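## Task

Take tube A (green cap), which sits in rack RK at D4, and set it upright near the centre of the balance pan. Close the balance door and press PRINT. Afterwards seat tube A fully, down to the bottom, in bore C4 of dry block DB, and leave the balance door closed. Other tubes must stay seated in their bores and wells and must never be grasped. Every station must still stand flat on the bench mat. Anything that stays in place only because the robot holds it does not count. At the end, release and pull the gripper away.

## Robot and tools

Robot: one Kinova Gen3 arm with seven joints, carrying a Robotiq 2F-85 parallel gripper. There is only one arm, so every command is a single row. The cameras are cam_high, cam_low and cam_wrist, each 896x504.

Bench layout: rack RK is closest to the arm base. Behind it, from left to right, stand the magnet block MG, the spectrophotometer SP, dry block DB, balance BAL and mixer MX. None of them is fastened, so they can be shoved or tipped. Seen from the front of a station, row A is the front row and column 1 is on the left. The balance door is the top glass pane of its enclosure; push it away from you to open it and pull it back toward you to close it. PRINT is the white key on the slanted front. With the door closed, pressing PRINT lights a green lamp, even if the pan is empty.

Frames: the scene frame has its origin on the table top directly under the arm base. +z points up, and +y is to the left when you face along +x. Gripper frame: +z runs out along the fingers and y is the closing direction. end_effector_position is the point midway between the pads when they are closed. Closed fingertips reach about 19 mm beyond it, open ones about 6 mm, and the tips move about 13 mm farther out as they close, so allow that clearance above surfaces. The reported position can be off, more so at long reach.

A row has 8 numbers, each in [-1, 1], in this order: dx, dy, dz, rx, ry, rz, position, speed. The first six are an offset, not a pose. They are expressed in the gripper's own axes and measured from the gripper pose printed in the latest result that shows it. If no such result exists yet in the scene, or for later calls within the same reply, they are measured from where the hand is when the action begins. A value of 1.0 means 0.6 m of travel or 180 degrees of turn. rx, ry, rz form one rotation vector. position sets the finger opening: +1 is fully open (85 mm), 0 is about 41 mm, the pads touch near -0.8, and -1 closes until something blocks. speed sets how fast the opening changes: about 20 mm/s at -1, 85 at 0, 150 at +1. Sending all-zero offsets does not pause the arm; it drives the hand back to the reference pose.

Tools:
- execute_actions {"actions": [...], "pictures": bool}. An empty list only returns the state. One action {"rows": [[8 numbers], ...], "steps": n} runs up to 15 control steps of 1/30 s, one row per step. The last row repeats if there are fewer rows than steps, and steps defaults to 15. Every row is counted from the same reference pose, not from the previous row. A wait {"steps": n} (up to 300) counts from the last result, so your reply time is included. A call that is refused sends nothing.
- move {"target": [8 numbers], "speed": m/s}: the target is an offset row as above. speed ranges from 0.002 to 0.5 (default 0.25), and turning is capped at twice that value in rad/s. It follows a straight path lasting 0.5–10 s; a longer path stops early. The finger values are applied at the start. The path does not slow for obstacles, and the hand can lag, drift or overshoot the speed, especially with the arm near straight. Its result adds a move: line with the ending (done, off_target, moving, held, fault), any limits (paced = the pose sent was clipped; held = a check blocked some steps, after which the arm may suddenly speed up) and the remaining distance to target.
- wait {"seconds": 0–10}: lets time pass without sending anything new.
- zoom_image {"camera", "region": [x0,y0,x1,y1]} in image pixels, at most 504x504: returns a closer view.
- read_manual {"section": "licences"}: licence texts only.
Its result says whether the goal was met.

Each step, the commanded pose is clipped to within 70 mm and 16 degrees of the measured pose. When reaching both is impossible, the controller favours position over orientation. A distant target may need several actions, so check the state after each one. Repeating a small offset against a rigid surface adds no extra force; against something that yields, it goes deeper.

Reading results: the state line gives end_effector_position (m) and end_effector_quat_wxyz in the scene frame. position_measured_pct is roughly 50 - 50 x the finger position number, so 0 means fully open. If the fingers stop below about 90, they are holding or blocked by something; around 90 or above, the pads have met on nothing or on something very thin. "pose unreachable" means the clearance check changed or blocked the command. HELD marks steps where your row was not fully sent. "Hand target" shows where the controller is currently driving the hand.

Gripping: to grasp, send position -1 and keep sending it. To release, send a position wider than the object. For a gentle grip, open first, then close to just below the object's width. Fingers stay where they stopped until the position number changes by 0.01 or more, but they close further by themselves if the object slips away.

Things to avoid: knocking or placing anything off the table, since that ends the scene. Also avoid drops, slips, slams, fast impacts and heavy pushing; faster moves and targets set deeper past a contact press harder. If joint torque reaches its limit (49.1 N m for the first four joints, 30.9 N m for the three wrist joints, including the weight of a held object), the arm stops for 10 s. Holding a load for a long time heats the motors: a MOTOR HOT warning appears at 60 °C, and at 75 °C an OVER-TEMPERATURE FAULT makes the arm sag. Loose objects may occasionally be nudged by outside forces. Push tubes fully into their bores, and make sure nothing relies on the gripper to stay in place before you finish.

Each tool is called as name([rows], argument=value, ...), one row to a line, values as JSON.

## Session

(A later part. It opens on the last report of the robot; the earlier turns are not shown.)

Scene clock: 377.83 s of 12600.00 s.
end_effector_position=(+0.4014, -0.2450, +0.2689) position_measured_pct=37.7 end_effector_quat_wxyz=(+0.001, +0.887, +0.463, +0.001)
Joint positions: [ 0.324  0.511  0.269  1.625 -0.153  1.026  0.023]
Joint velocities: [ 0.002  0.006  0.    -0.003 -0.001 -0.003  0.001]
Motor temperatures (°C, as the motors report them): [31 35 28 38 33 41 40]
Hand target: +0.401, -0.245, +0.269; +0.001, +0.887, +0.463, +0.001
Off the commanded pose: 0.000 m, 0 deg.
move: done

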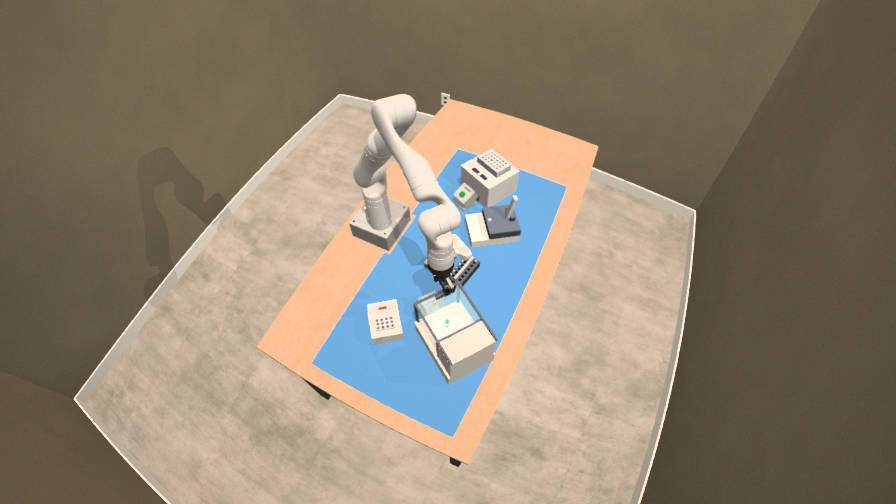

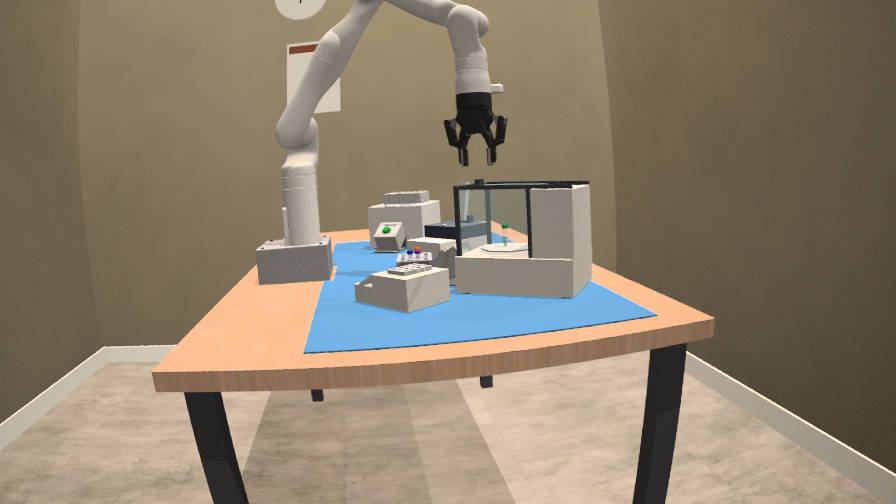

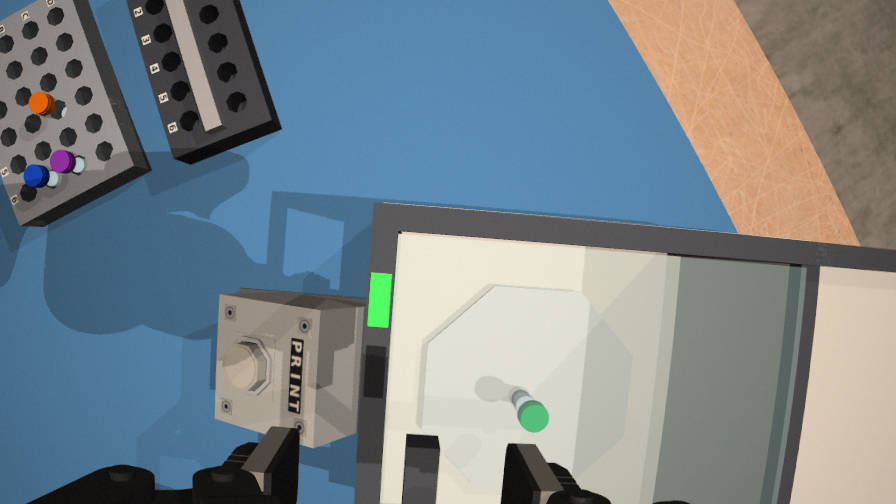

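move(target=[0.007, 0.005, 0.052, 0, 0, 0, 0.25, 0], speed=0.02)

execute_actions([
  {"rows": [[0,0,0,0,0,0,-1,0]], "steps": 15},
])

Scene clock: 383.40 s of 12600.00 s.
end_effector_position=(+0.4064, -0.2433, +0.2379) position_measured_pct=37.7 end_effector_quat_wxyz=(+0.001, +0.887, +0.463, +0.001)
Joint positions: [ 0.325  0.559  0.257  1.658 -0.167  0.947  0.027]
Joint velocities: [ 0.     0.003  0.     0.001 -0.    -0.004  0.   ]
Motor temperatures (°C, as the motors report them): [31 35 28 38 33 41 40]
Hand target: +0.406, -0.243, +0.238; +0.001, +0.887, +0.463, +0.001
Off the commanded pose: 0.000 m, 0 deg.
move: done

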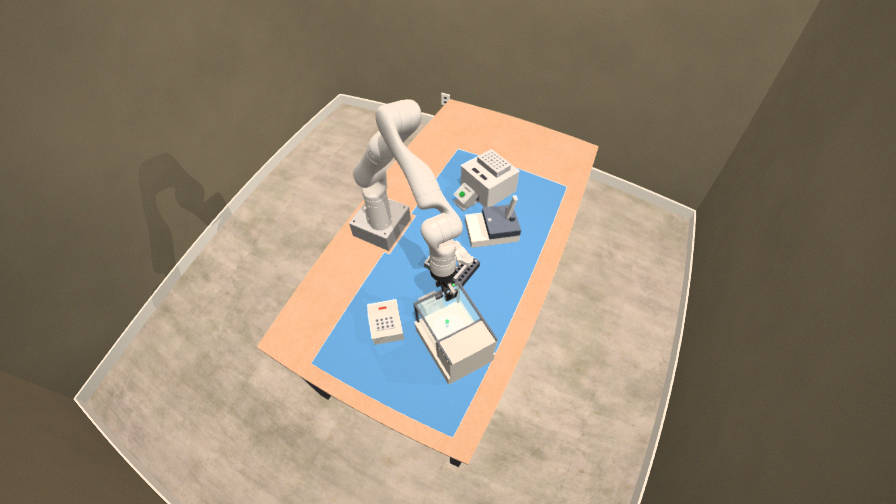

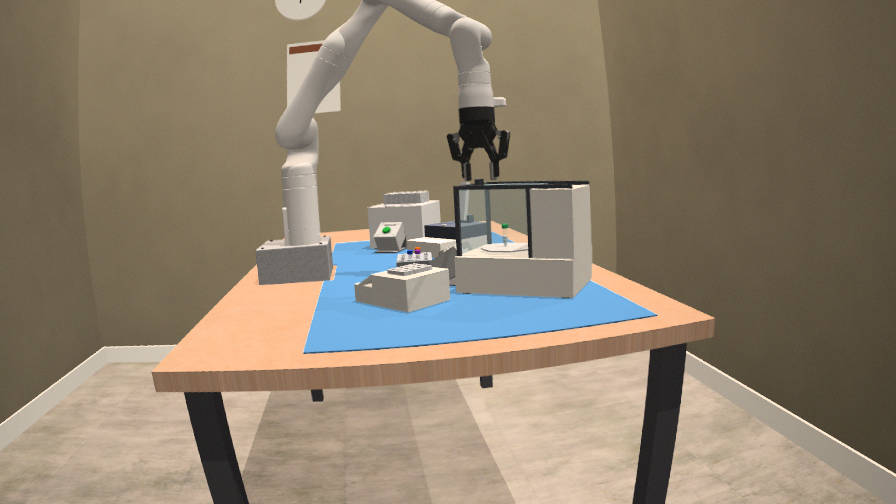

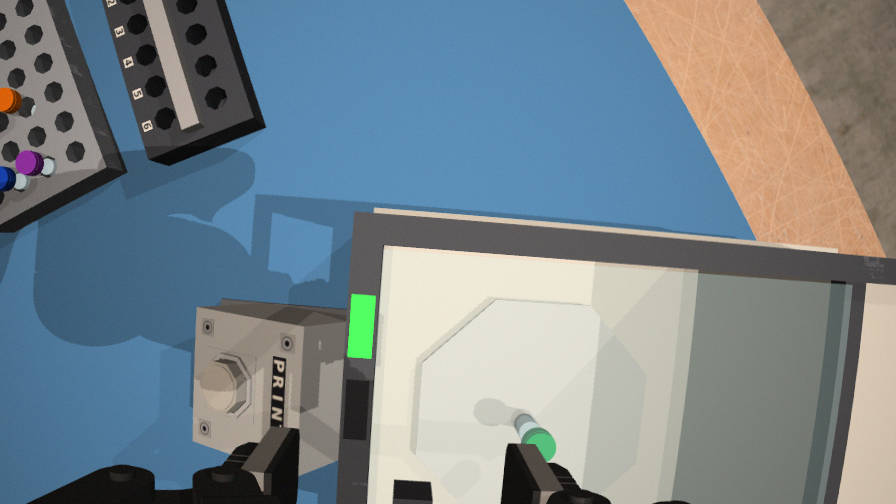

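Scene clock: 383.90 s of 12600.00 s.
end_effector_position=(+0.4074, -0.2440, +0.2381) position_measured_pct=74.2 end_effector_quat_wxyz=(+0.002, +0.886, +0.463, +0.002)
Joint positions: [ 0.325  0.559  0.257  1.657 -0.167  0.944  0.027]
Joint velocities: [ 0.002  0.007  0.004 -0.043 -0.003 -0.081  0.003]
Motor temperatures (°C, as the motors report them): [31 35 28 38 33 41 40]
Hand target: +0.406, -0.243, +0.238; +0.001, +0.887, +0.463, +0.001
Off the commanded pose: 0.001 m, 0 deg.
Steps of this call (steps 1 to 15: all 15 steps of this action). Readings (end_effector_position | what the end effector reports):
1: (+0.4064, -0.2433, +0.2379) | position_measured_pct=37.7
2: (+0.4064, -0.2433, +0.2379) | position_measured_pct=38.1
4: (+0.4064, -0.2433, +0.2379) | position_measured_pct=42.1
8: (+0.4064, -0.2433, +0.2379) | position_measured_pct=53.6
15: the state above

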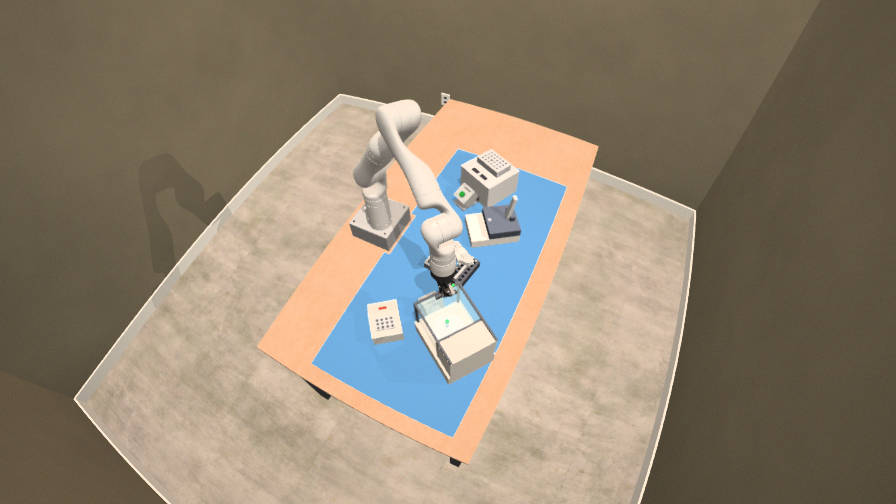

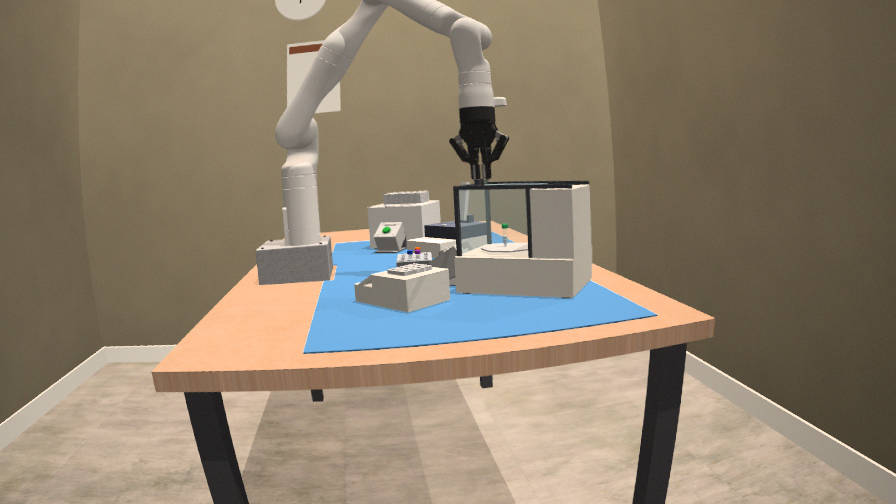

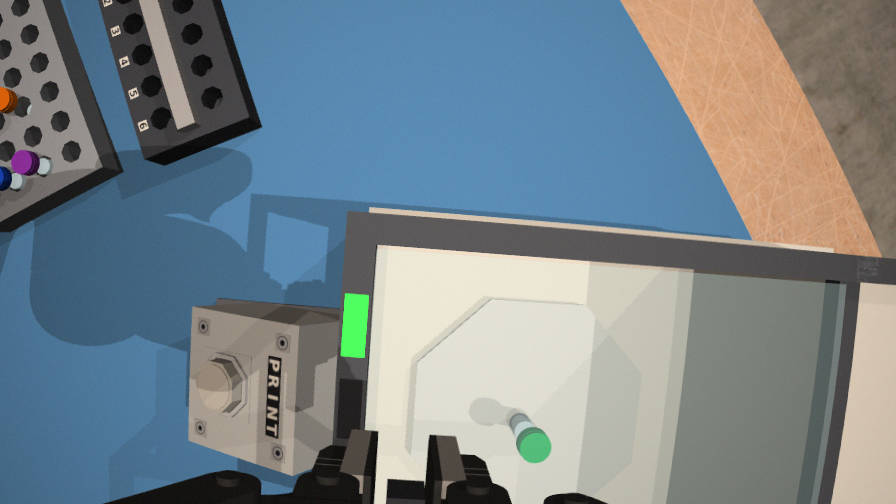

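move(target=[0, 0.18, 0, 0, 0, 0, -1, 0], speed=0.03)

Scene clock: 389.53 s of 12600.00 s.
end_effector_position=(+0.4960, -0.3052, +0.2391) position_measured_pct=86.5 end_effector_quat_wxyz=(+0.002, +0.886, +0.463, +0.002)
Joint positions: [ 0.39   0.784  0.252  1.218 -0.193  1.161  0.031]
Joint velocities: [ 0.001  0.004 -0.    -0.008  0.001  0.004  0.   ]
Motor temperatures (°C, as the motors report them): [31 35 28 37 33 40 40]
Hand target: +0.496, -0.305, +0.239; +0.002, +0.886, +0.463, +0.002
Off the commanded pose: 0.001 m, 0 deg.
move: done

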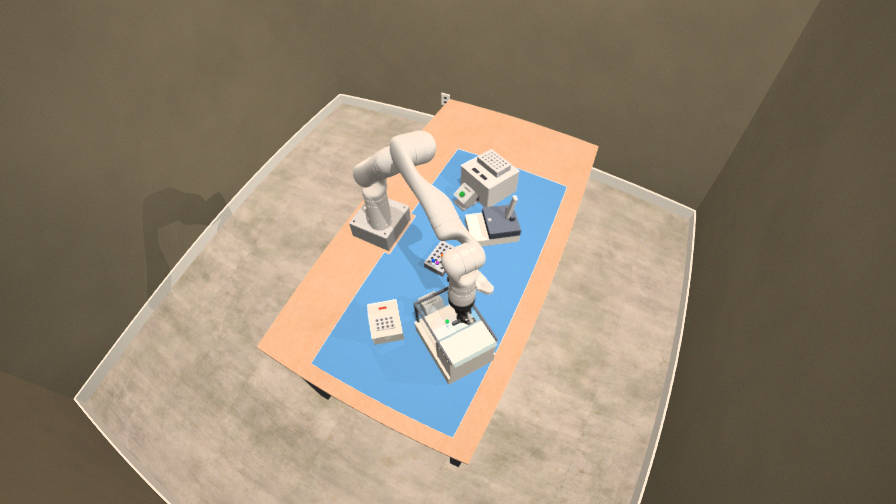

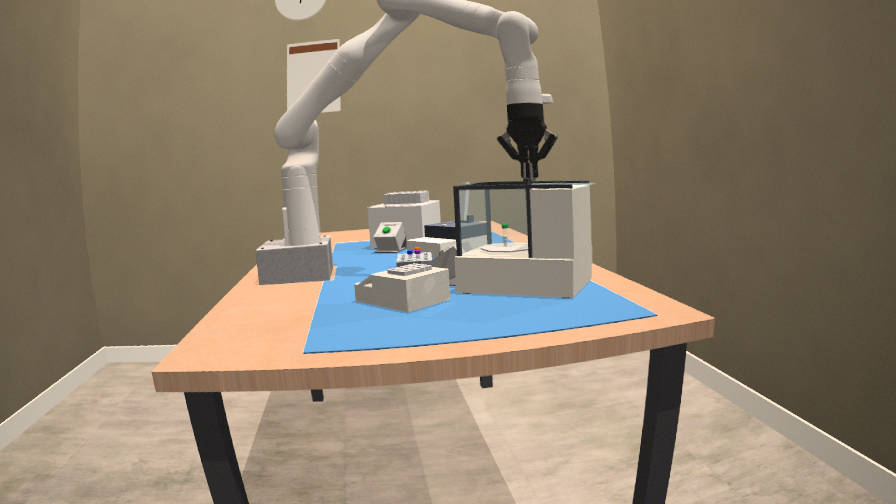

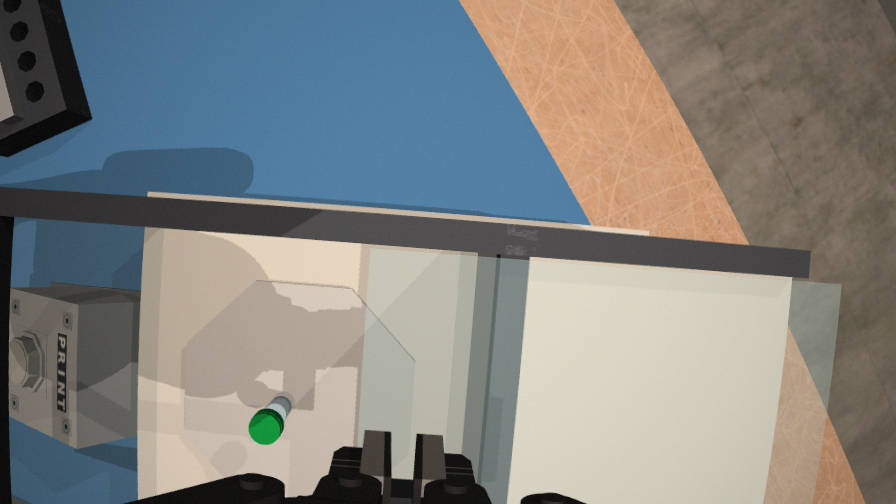

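move(target=[0, 0.018, 0, 0, 0, 0, -1, 0], speed=0.005)

Scene clock: 396.37 s of 12600.00 s.
end_effector_position=(+0.5046, -0.3112, +0.2392) position_measured_pct=86.5 end_effector_quat_wxyz=(+0.002, +0.886, +0.463, +0.001)
Joint positions: [ 0.396  0.809  0.251  1.166 -0.195  1.187  0.03 ]
Joint velocities: [ 0.     0.001 -0.    -0.003 -0.001  0.001 -0.   ]
Motor temperatures (°C, as the motors report them): [31 35 28 37 33 40 40]
Hand target: +0.505, -0.311, +0.239; +0.002, +0.886, +0.463, +0.002
Off the commanded pose: 0.000 m, 0 deg.
move: done

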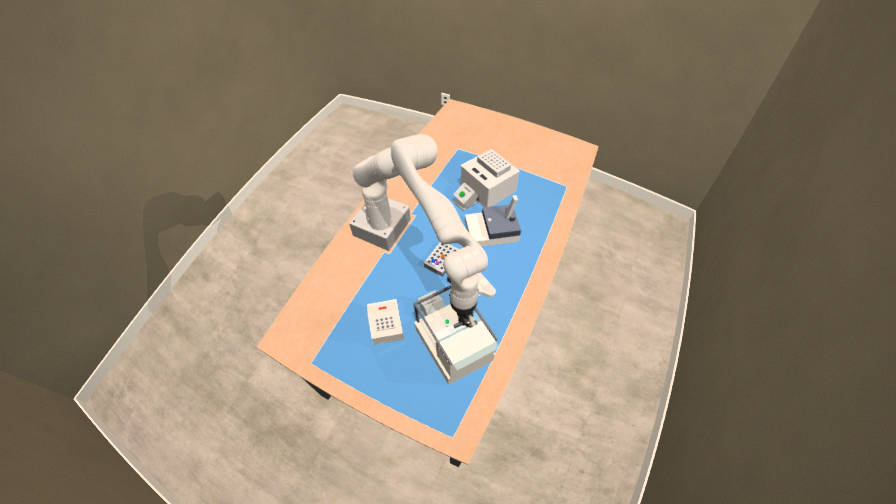

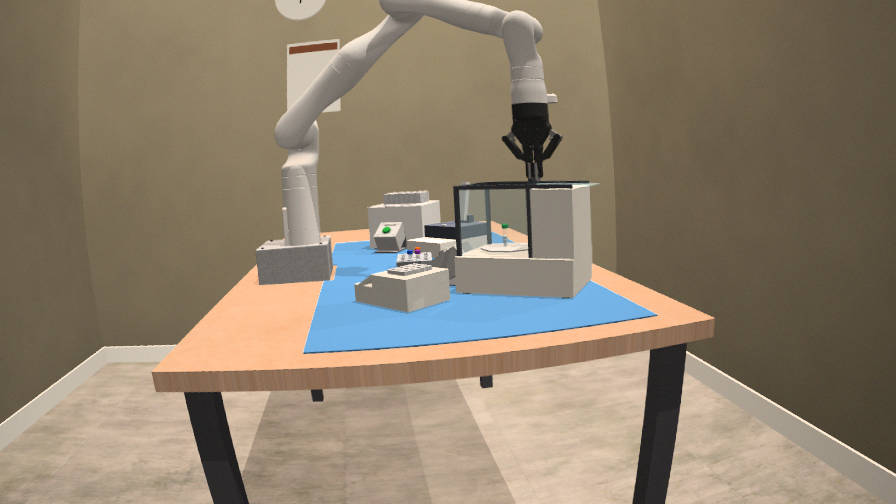

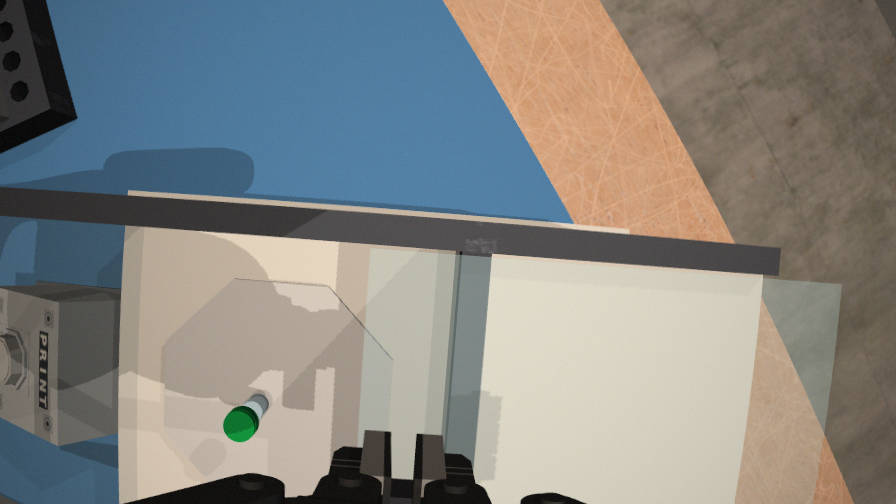

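execute_actions([
  {"rows": [[0,0,0,0,0,0,-0.4,0]], "steps": 12},
], pictures=false)

move(target=[0, 0, -0.09, 0, 0, 0, -0.4, 0], speed=0.08)

move(target=[-0.015, -0.105, 0, 0, 0, 0.5, -0.45, 0], speed=0.1)

Scene clock: 402.03 s of 12600.00 s.
end_effector_position=(+0.5046, -0.3112, +0.2392) position_measured_pct=69.8 end_effector_quat_wxyz=(+0.002, +0.886, +0.463, +0.001)
Joint positions: [ 0.396  0.809  0.251  1.166 -0.195  1.187  0.03 ]
Joint velocities: [-0.    -0.     0.002 -0.    -0.001  0.002 -0.   ]
Motor temperatures (°C, as the motors report them): [31 35 28 37 33 40 40]
Hand target: +0.505, -0.311, +0.239; +0.002, +0.886, +0.463, +0.001
Off the commanded pose: 0.000 m, 0 deg.
Steps of this call (steps 1 to 158: nothing new was sent; steps 159 to 170: all 12 steps of this action). Readings (end_effector_position | what the end effector reports):
159: (+0.5047, -0.3112, +0.2392) | position_measured_pct=86.5
160: (+0.5046, -0.3112, +0.2391) | position_measured_pct=86.5
162: (+0.5046, -0.3112, +0.2389) | position_measured_pct=82.1
166: (+0.5046, -0.3112, +0.2391) | position_measured_pct=71.8
170: the state above

Scene clock: 403.33 s of 12600.00 s.
end_effector_position=(+0.5043, -0.3109, +0.2931) position_measured_pct=69.8 end_effector_quat_wxyz=(+0.002, +0.886, +0.463, +0.002)
Joint positions: [ 0.397  0.763  0.262  1.076 -0.186  1.322  0.018]
Joint velocities: [ 0.    -0.     0.001 -0.006 -0.     0.004 -0.   ]
Motor temperatures (°C, as the motors report them): [31 35 28 37 33 40 40]
Hand target: +0.504, -0.311, +0.293; +0.002, +0.886, +0.463, +0.002
Off the commanded pose: 0.000 m, 0 deg.
move: done

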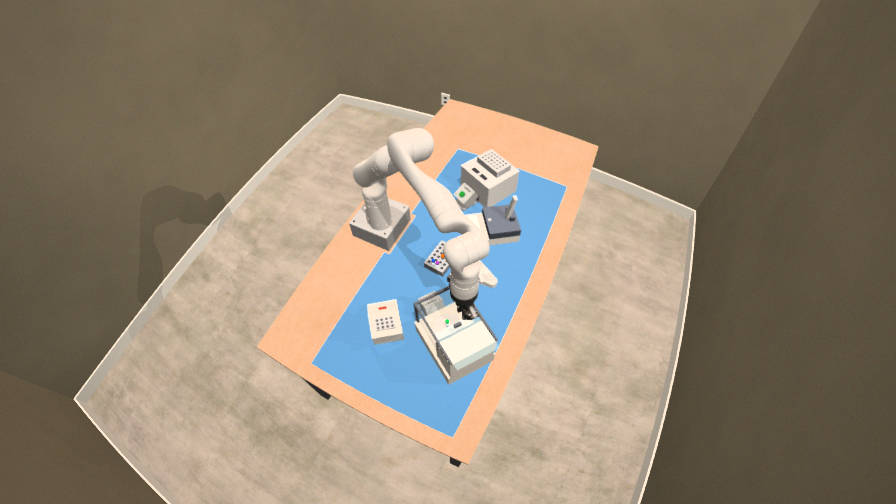

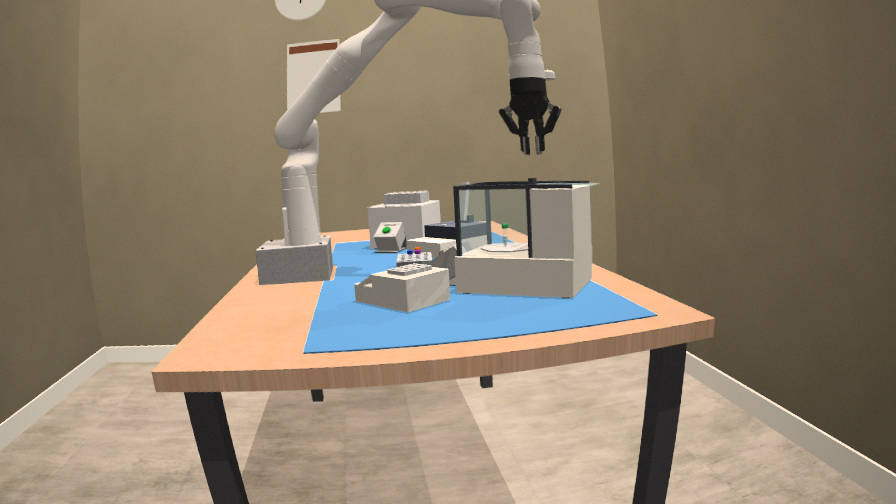

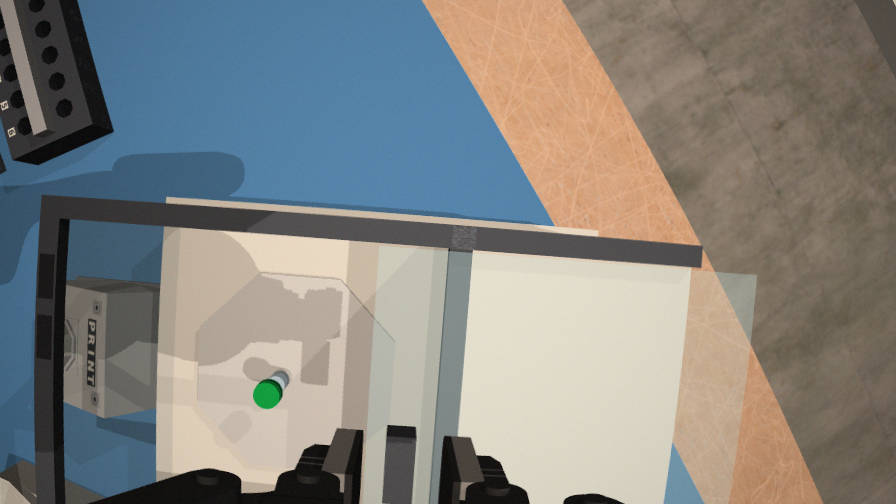

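Scene clock: 411.50 s of 12600.00 s.
end_effector_position=(+0.4474, -0.2826, +0.2926) position_measured_pct=72.6 end_effector_quat_wxyz=(-0.000, +0.954, -0.300, +0.003)
Joint positions: [ 0.161  0.674  0.658  1.374 -0.418  1.231 -1.336]
Joint velocities: [-0.003 -0.     0.002  0.002 -0.    -0.002 -0.005]
Motor temperatures (°C, as the motors report them): [31 35 28 37 33 39 40]
Hand target: +0.447, -0.282, +0.293; -0.000, +0.954, -0.300, +0.003
Off the commanded pose: 0.000 m, 0 deg.
move: done

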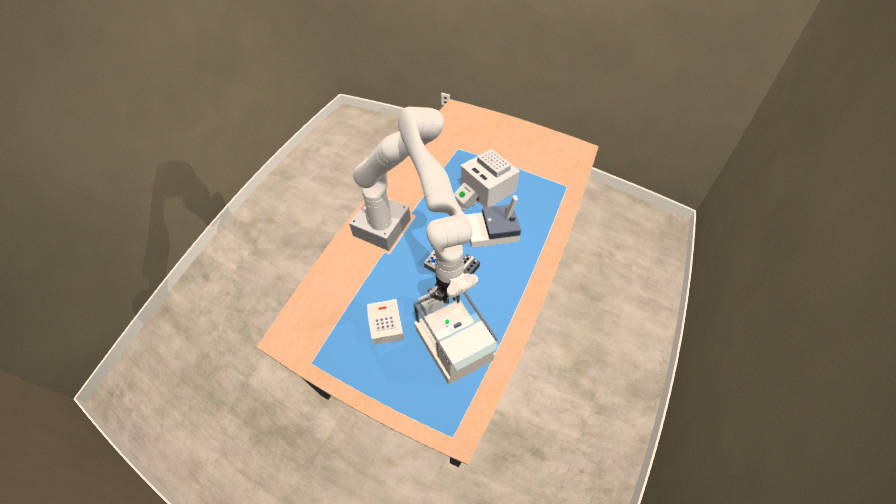

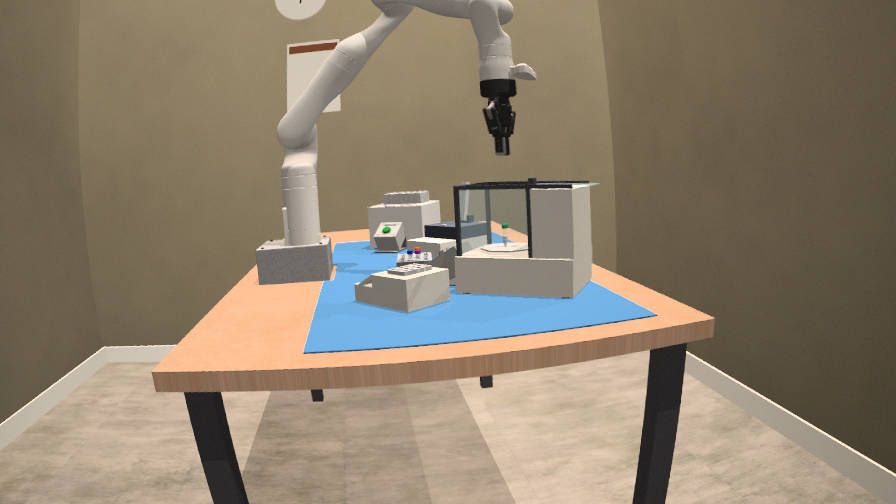

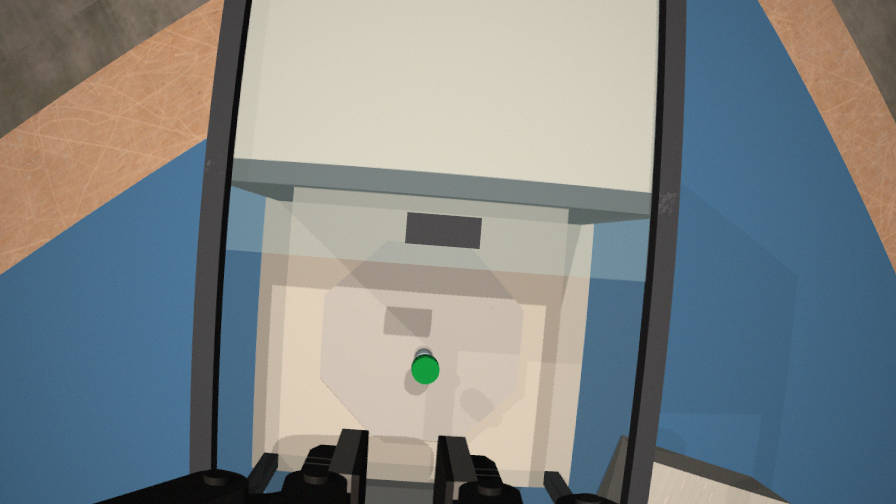

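move(target=[-0.0075, 0.0108, 0.19, 0, 0, 0, -0.45, 0], speed=0.06)

Scene clock: 420.13 s of 12600.00 s.
end_effector_position=(+0.4408, -0.2857, +0.1789) position_measured_pct=72.6 end_effector_quat_wxyz=(-0.000, +0.954, -0.300, +0.003)
Joint positions: [ 0.2    0.803  0.583  1.539 -0.509  0.952 -1.245]
Joint velocities: [ 0.002  0.003 -0.002  0.001 -0.001 -0.004  0.001]
Motor temperatures (°C, as the motors report them): [30 35 28 37 33 39 40]
Hand target: +0.441, -0.286, +0.179; -0.000, +0.954, -0.300, +0.003
Off the commanded pose: 0.000 m, 0 deg.
move: done

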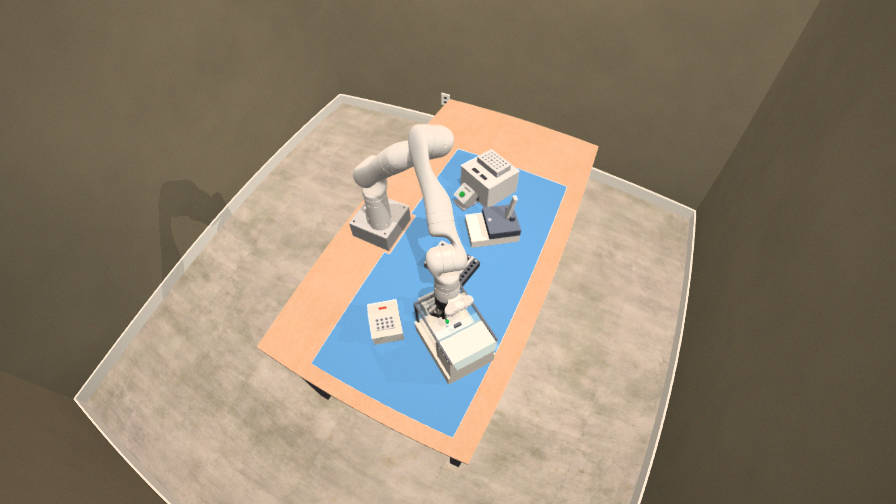

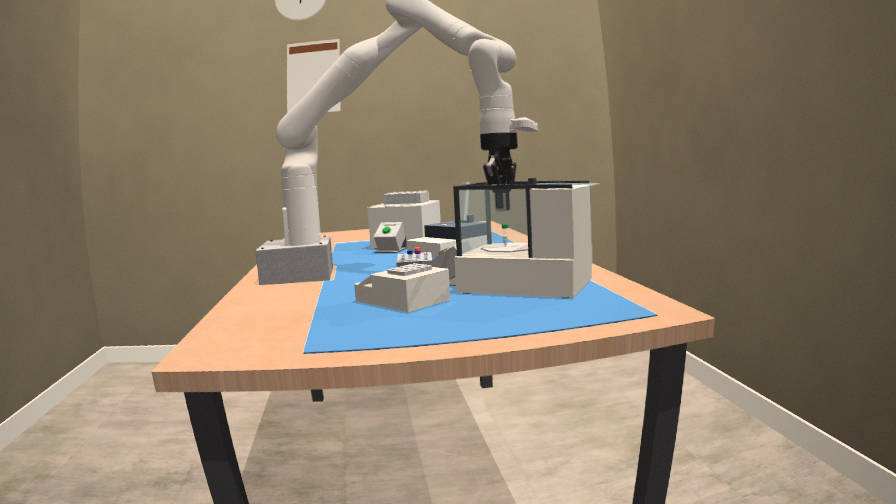

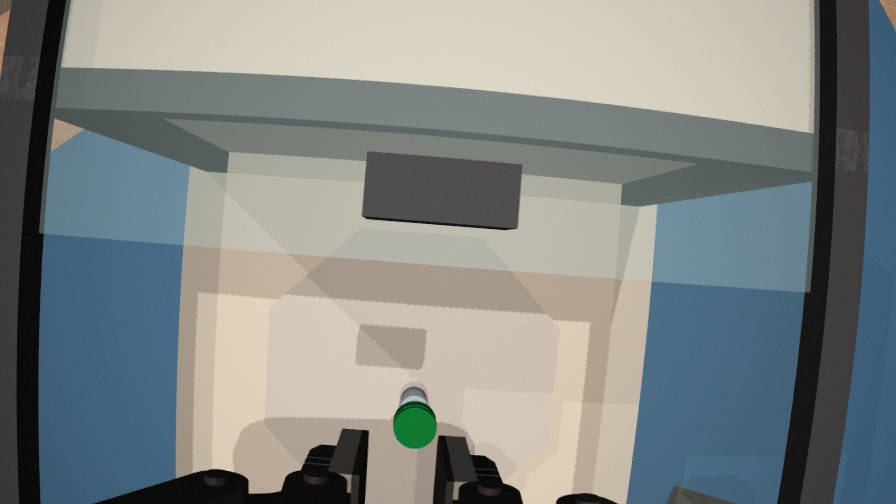

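move(target=[0.004, 0.003, 0.079, 0, 0, 0, -0.45, 0], speed=0.025)

execute_actions([
  {"rows": [[0,0,0,0,0,0,-1,-0.3]], "steps": 15},
])

Scene clock: 426.87 s of 12600.00 s.
end_effector_position=(+0.4421, -0.2887, +0.1317) position_measured_pct=72.6 end_effector_quat_wxyz=(-0.000, +0.954, -0.300, +0.003)
Joint positions: [ 0.228  0.878  0.541  1.561 -0.552  0.857 -1.21 ]
Joint velocities: [ 0.002  0.003  0.001  0.    -0.001 -0.003  0.   ]
Motor temperatures (°C, as the motors report them): [30 35 28 37 33 39 40]
Hand target: +0.442, -0.289, +0.132; -0.000, +0.954, -0.300, +0.003
Off the commanded pose: 0.000 m, 0 deg.
move: done

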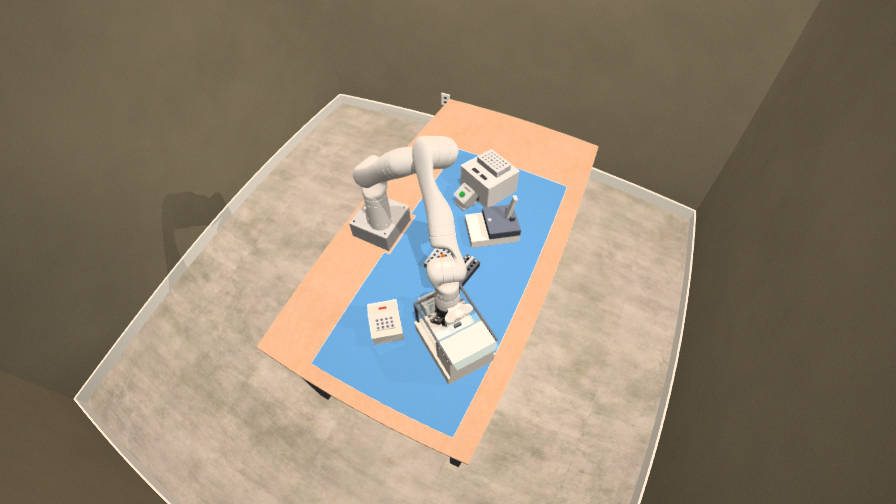

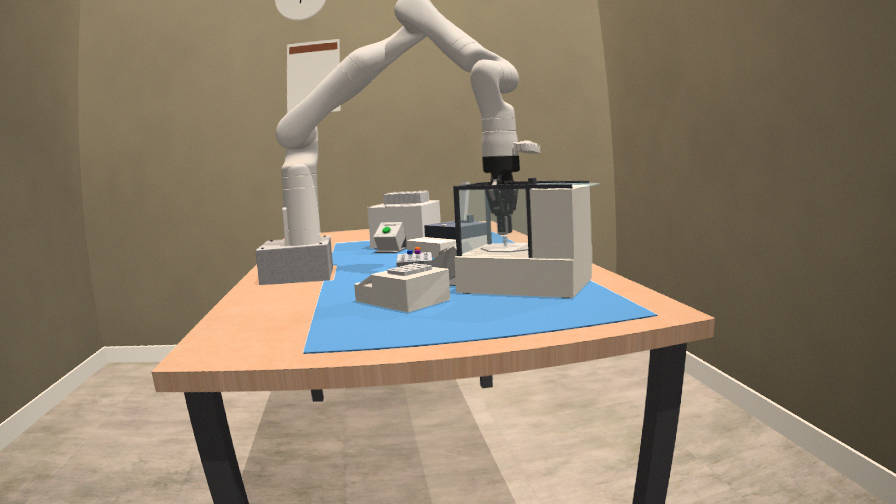

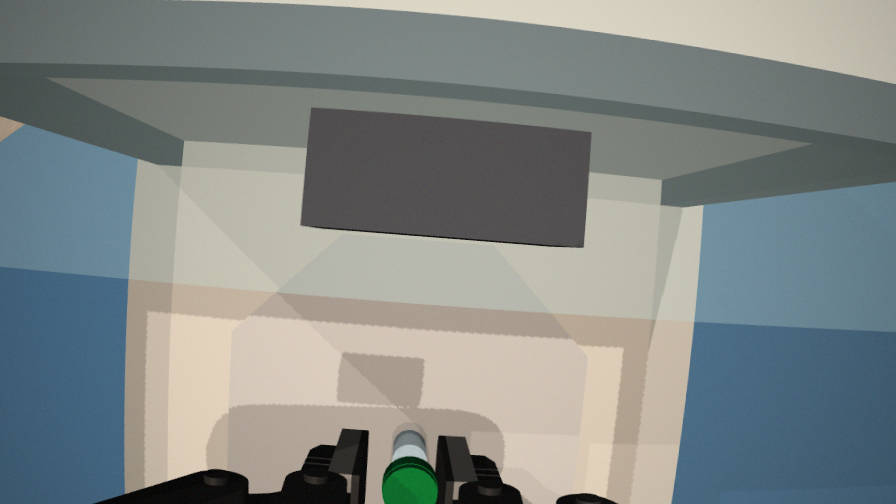

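Scene clock: 427.37 s of 12600.00 s.
end_effector_position=(+0.4421, -0.2888, +0.1318) position_measured_pct=83.3 end_effector_quat_wxyz=(-0.000, +0.954, -0.300, +0.003)
Joint positions: [ 0.228  0.878  0.541  1.561 -0.552  0.857 -1.21 ]
Joint velocities: [ 0.    -0.    -0.    -0.    -0.002 -0.001  0.001]
Motor temperatures (°C, as the motors report them): [30 35 28 37 33 39 40]
Hand target: +0.442, -0.289, +0.132; -0.000, +0.954, -0.300, +0.003
Off the commanded pose: 0.000 m, 0 deg.
Steps of this call (steps 1 to 15: all 15 steps of this action). Readings (end_effector_position | what the end effector reports):
1: (+0.4421, -0.2887, +0.1317) | position_measured_pct=72.6
2: (+0.4421, -0.2887, +0.1317) | position_measured_pct=73.0
4: (+0.4421, -0.2887, +0.1317) | position_measured_pct=75.8
8: (+0.4421, -0.2888, +0.1318) | position_measured_pct=81.7
15: the state above

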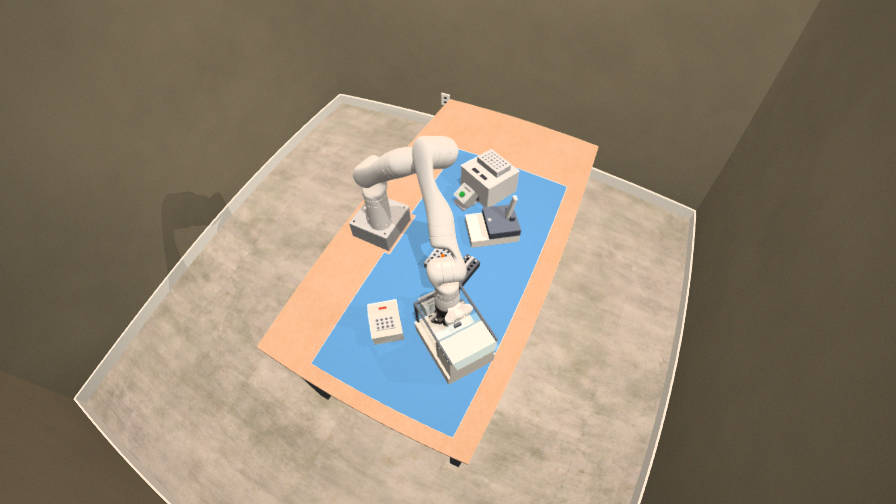

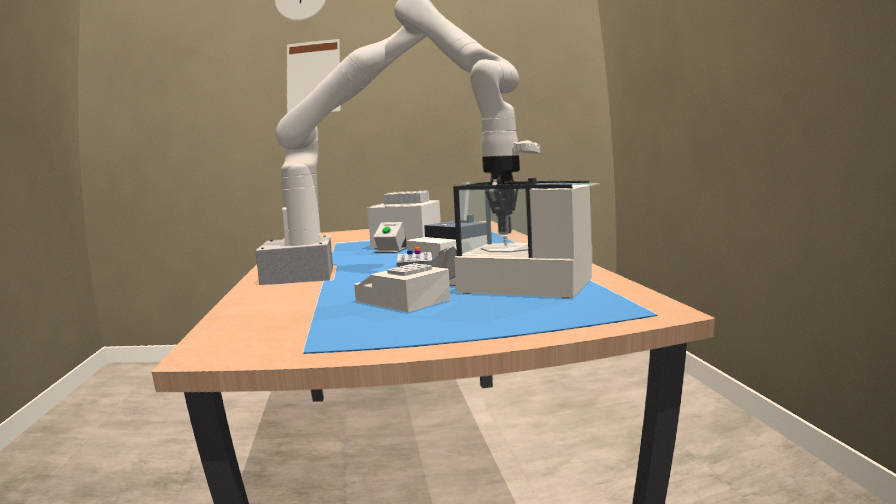

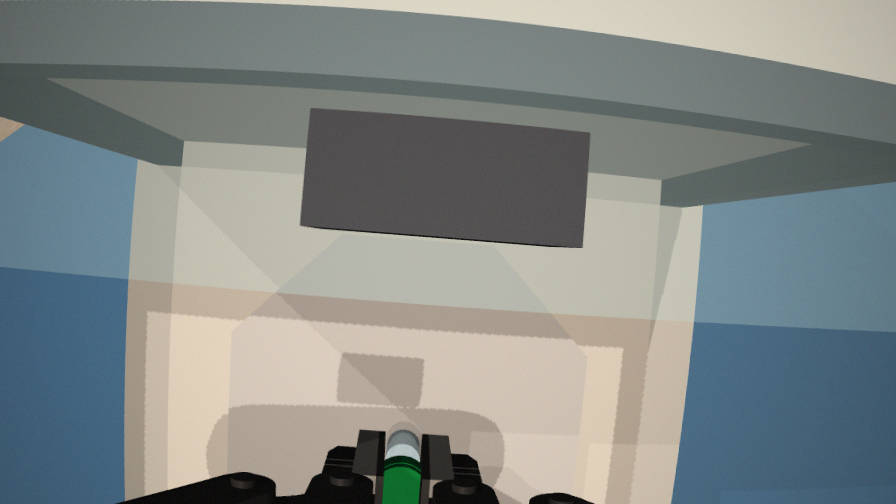

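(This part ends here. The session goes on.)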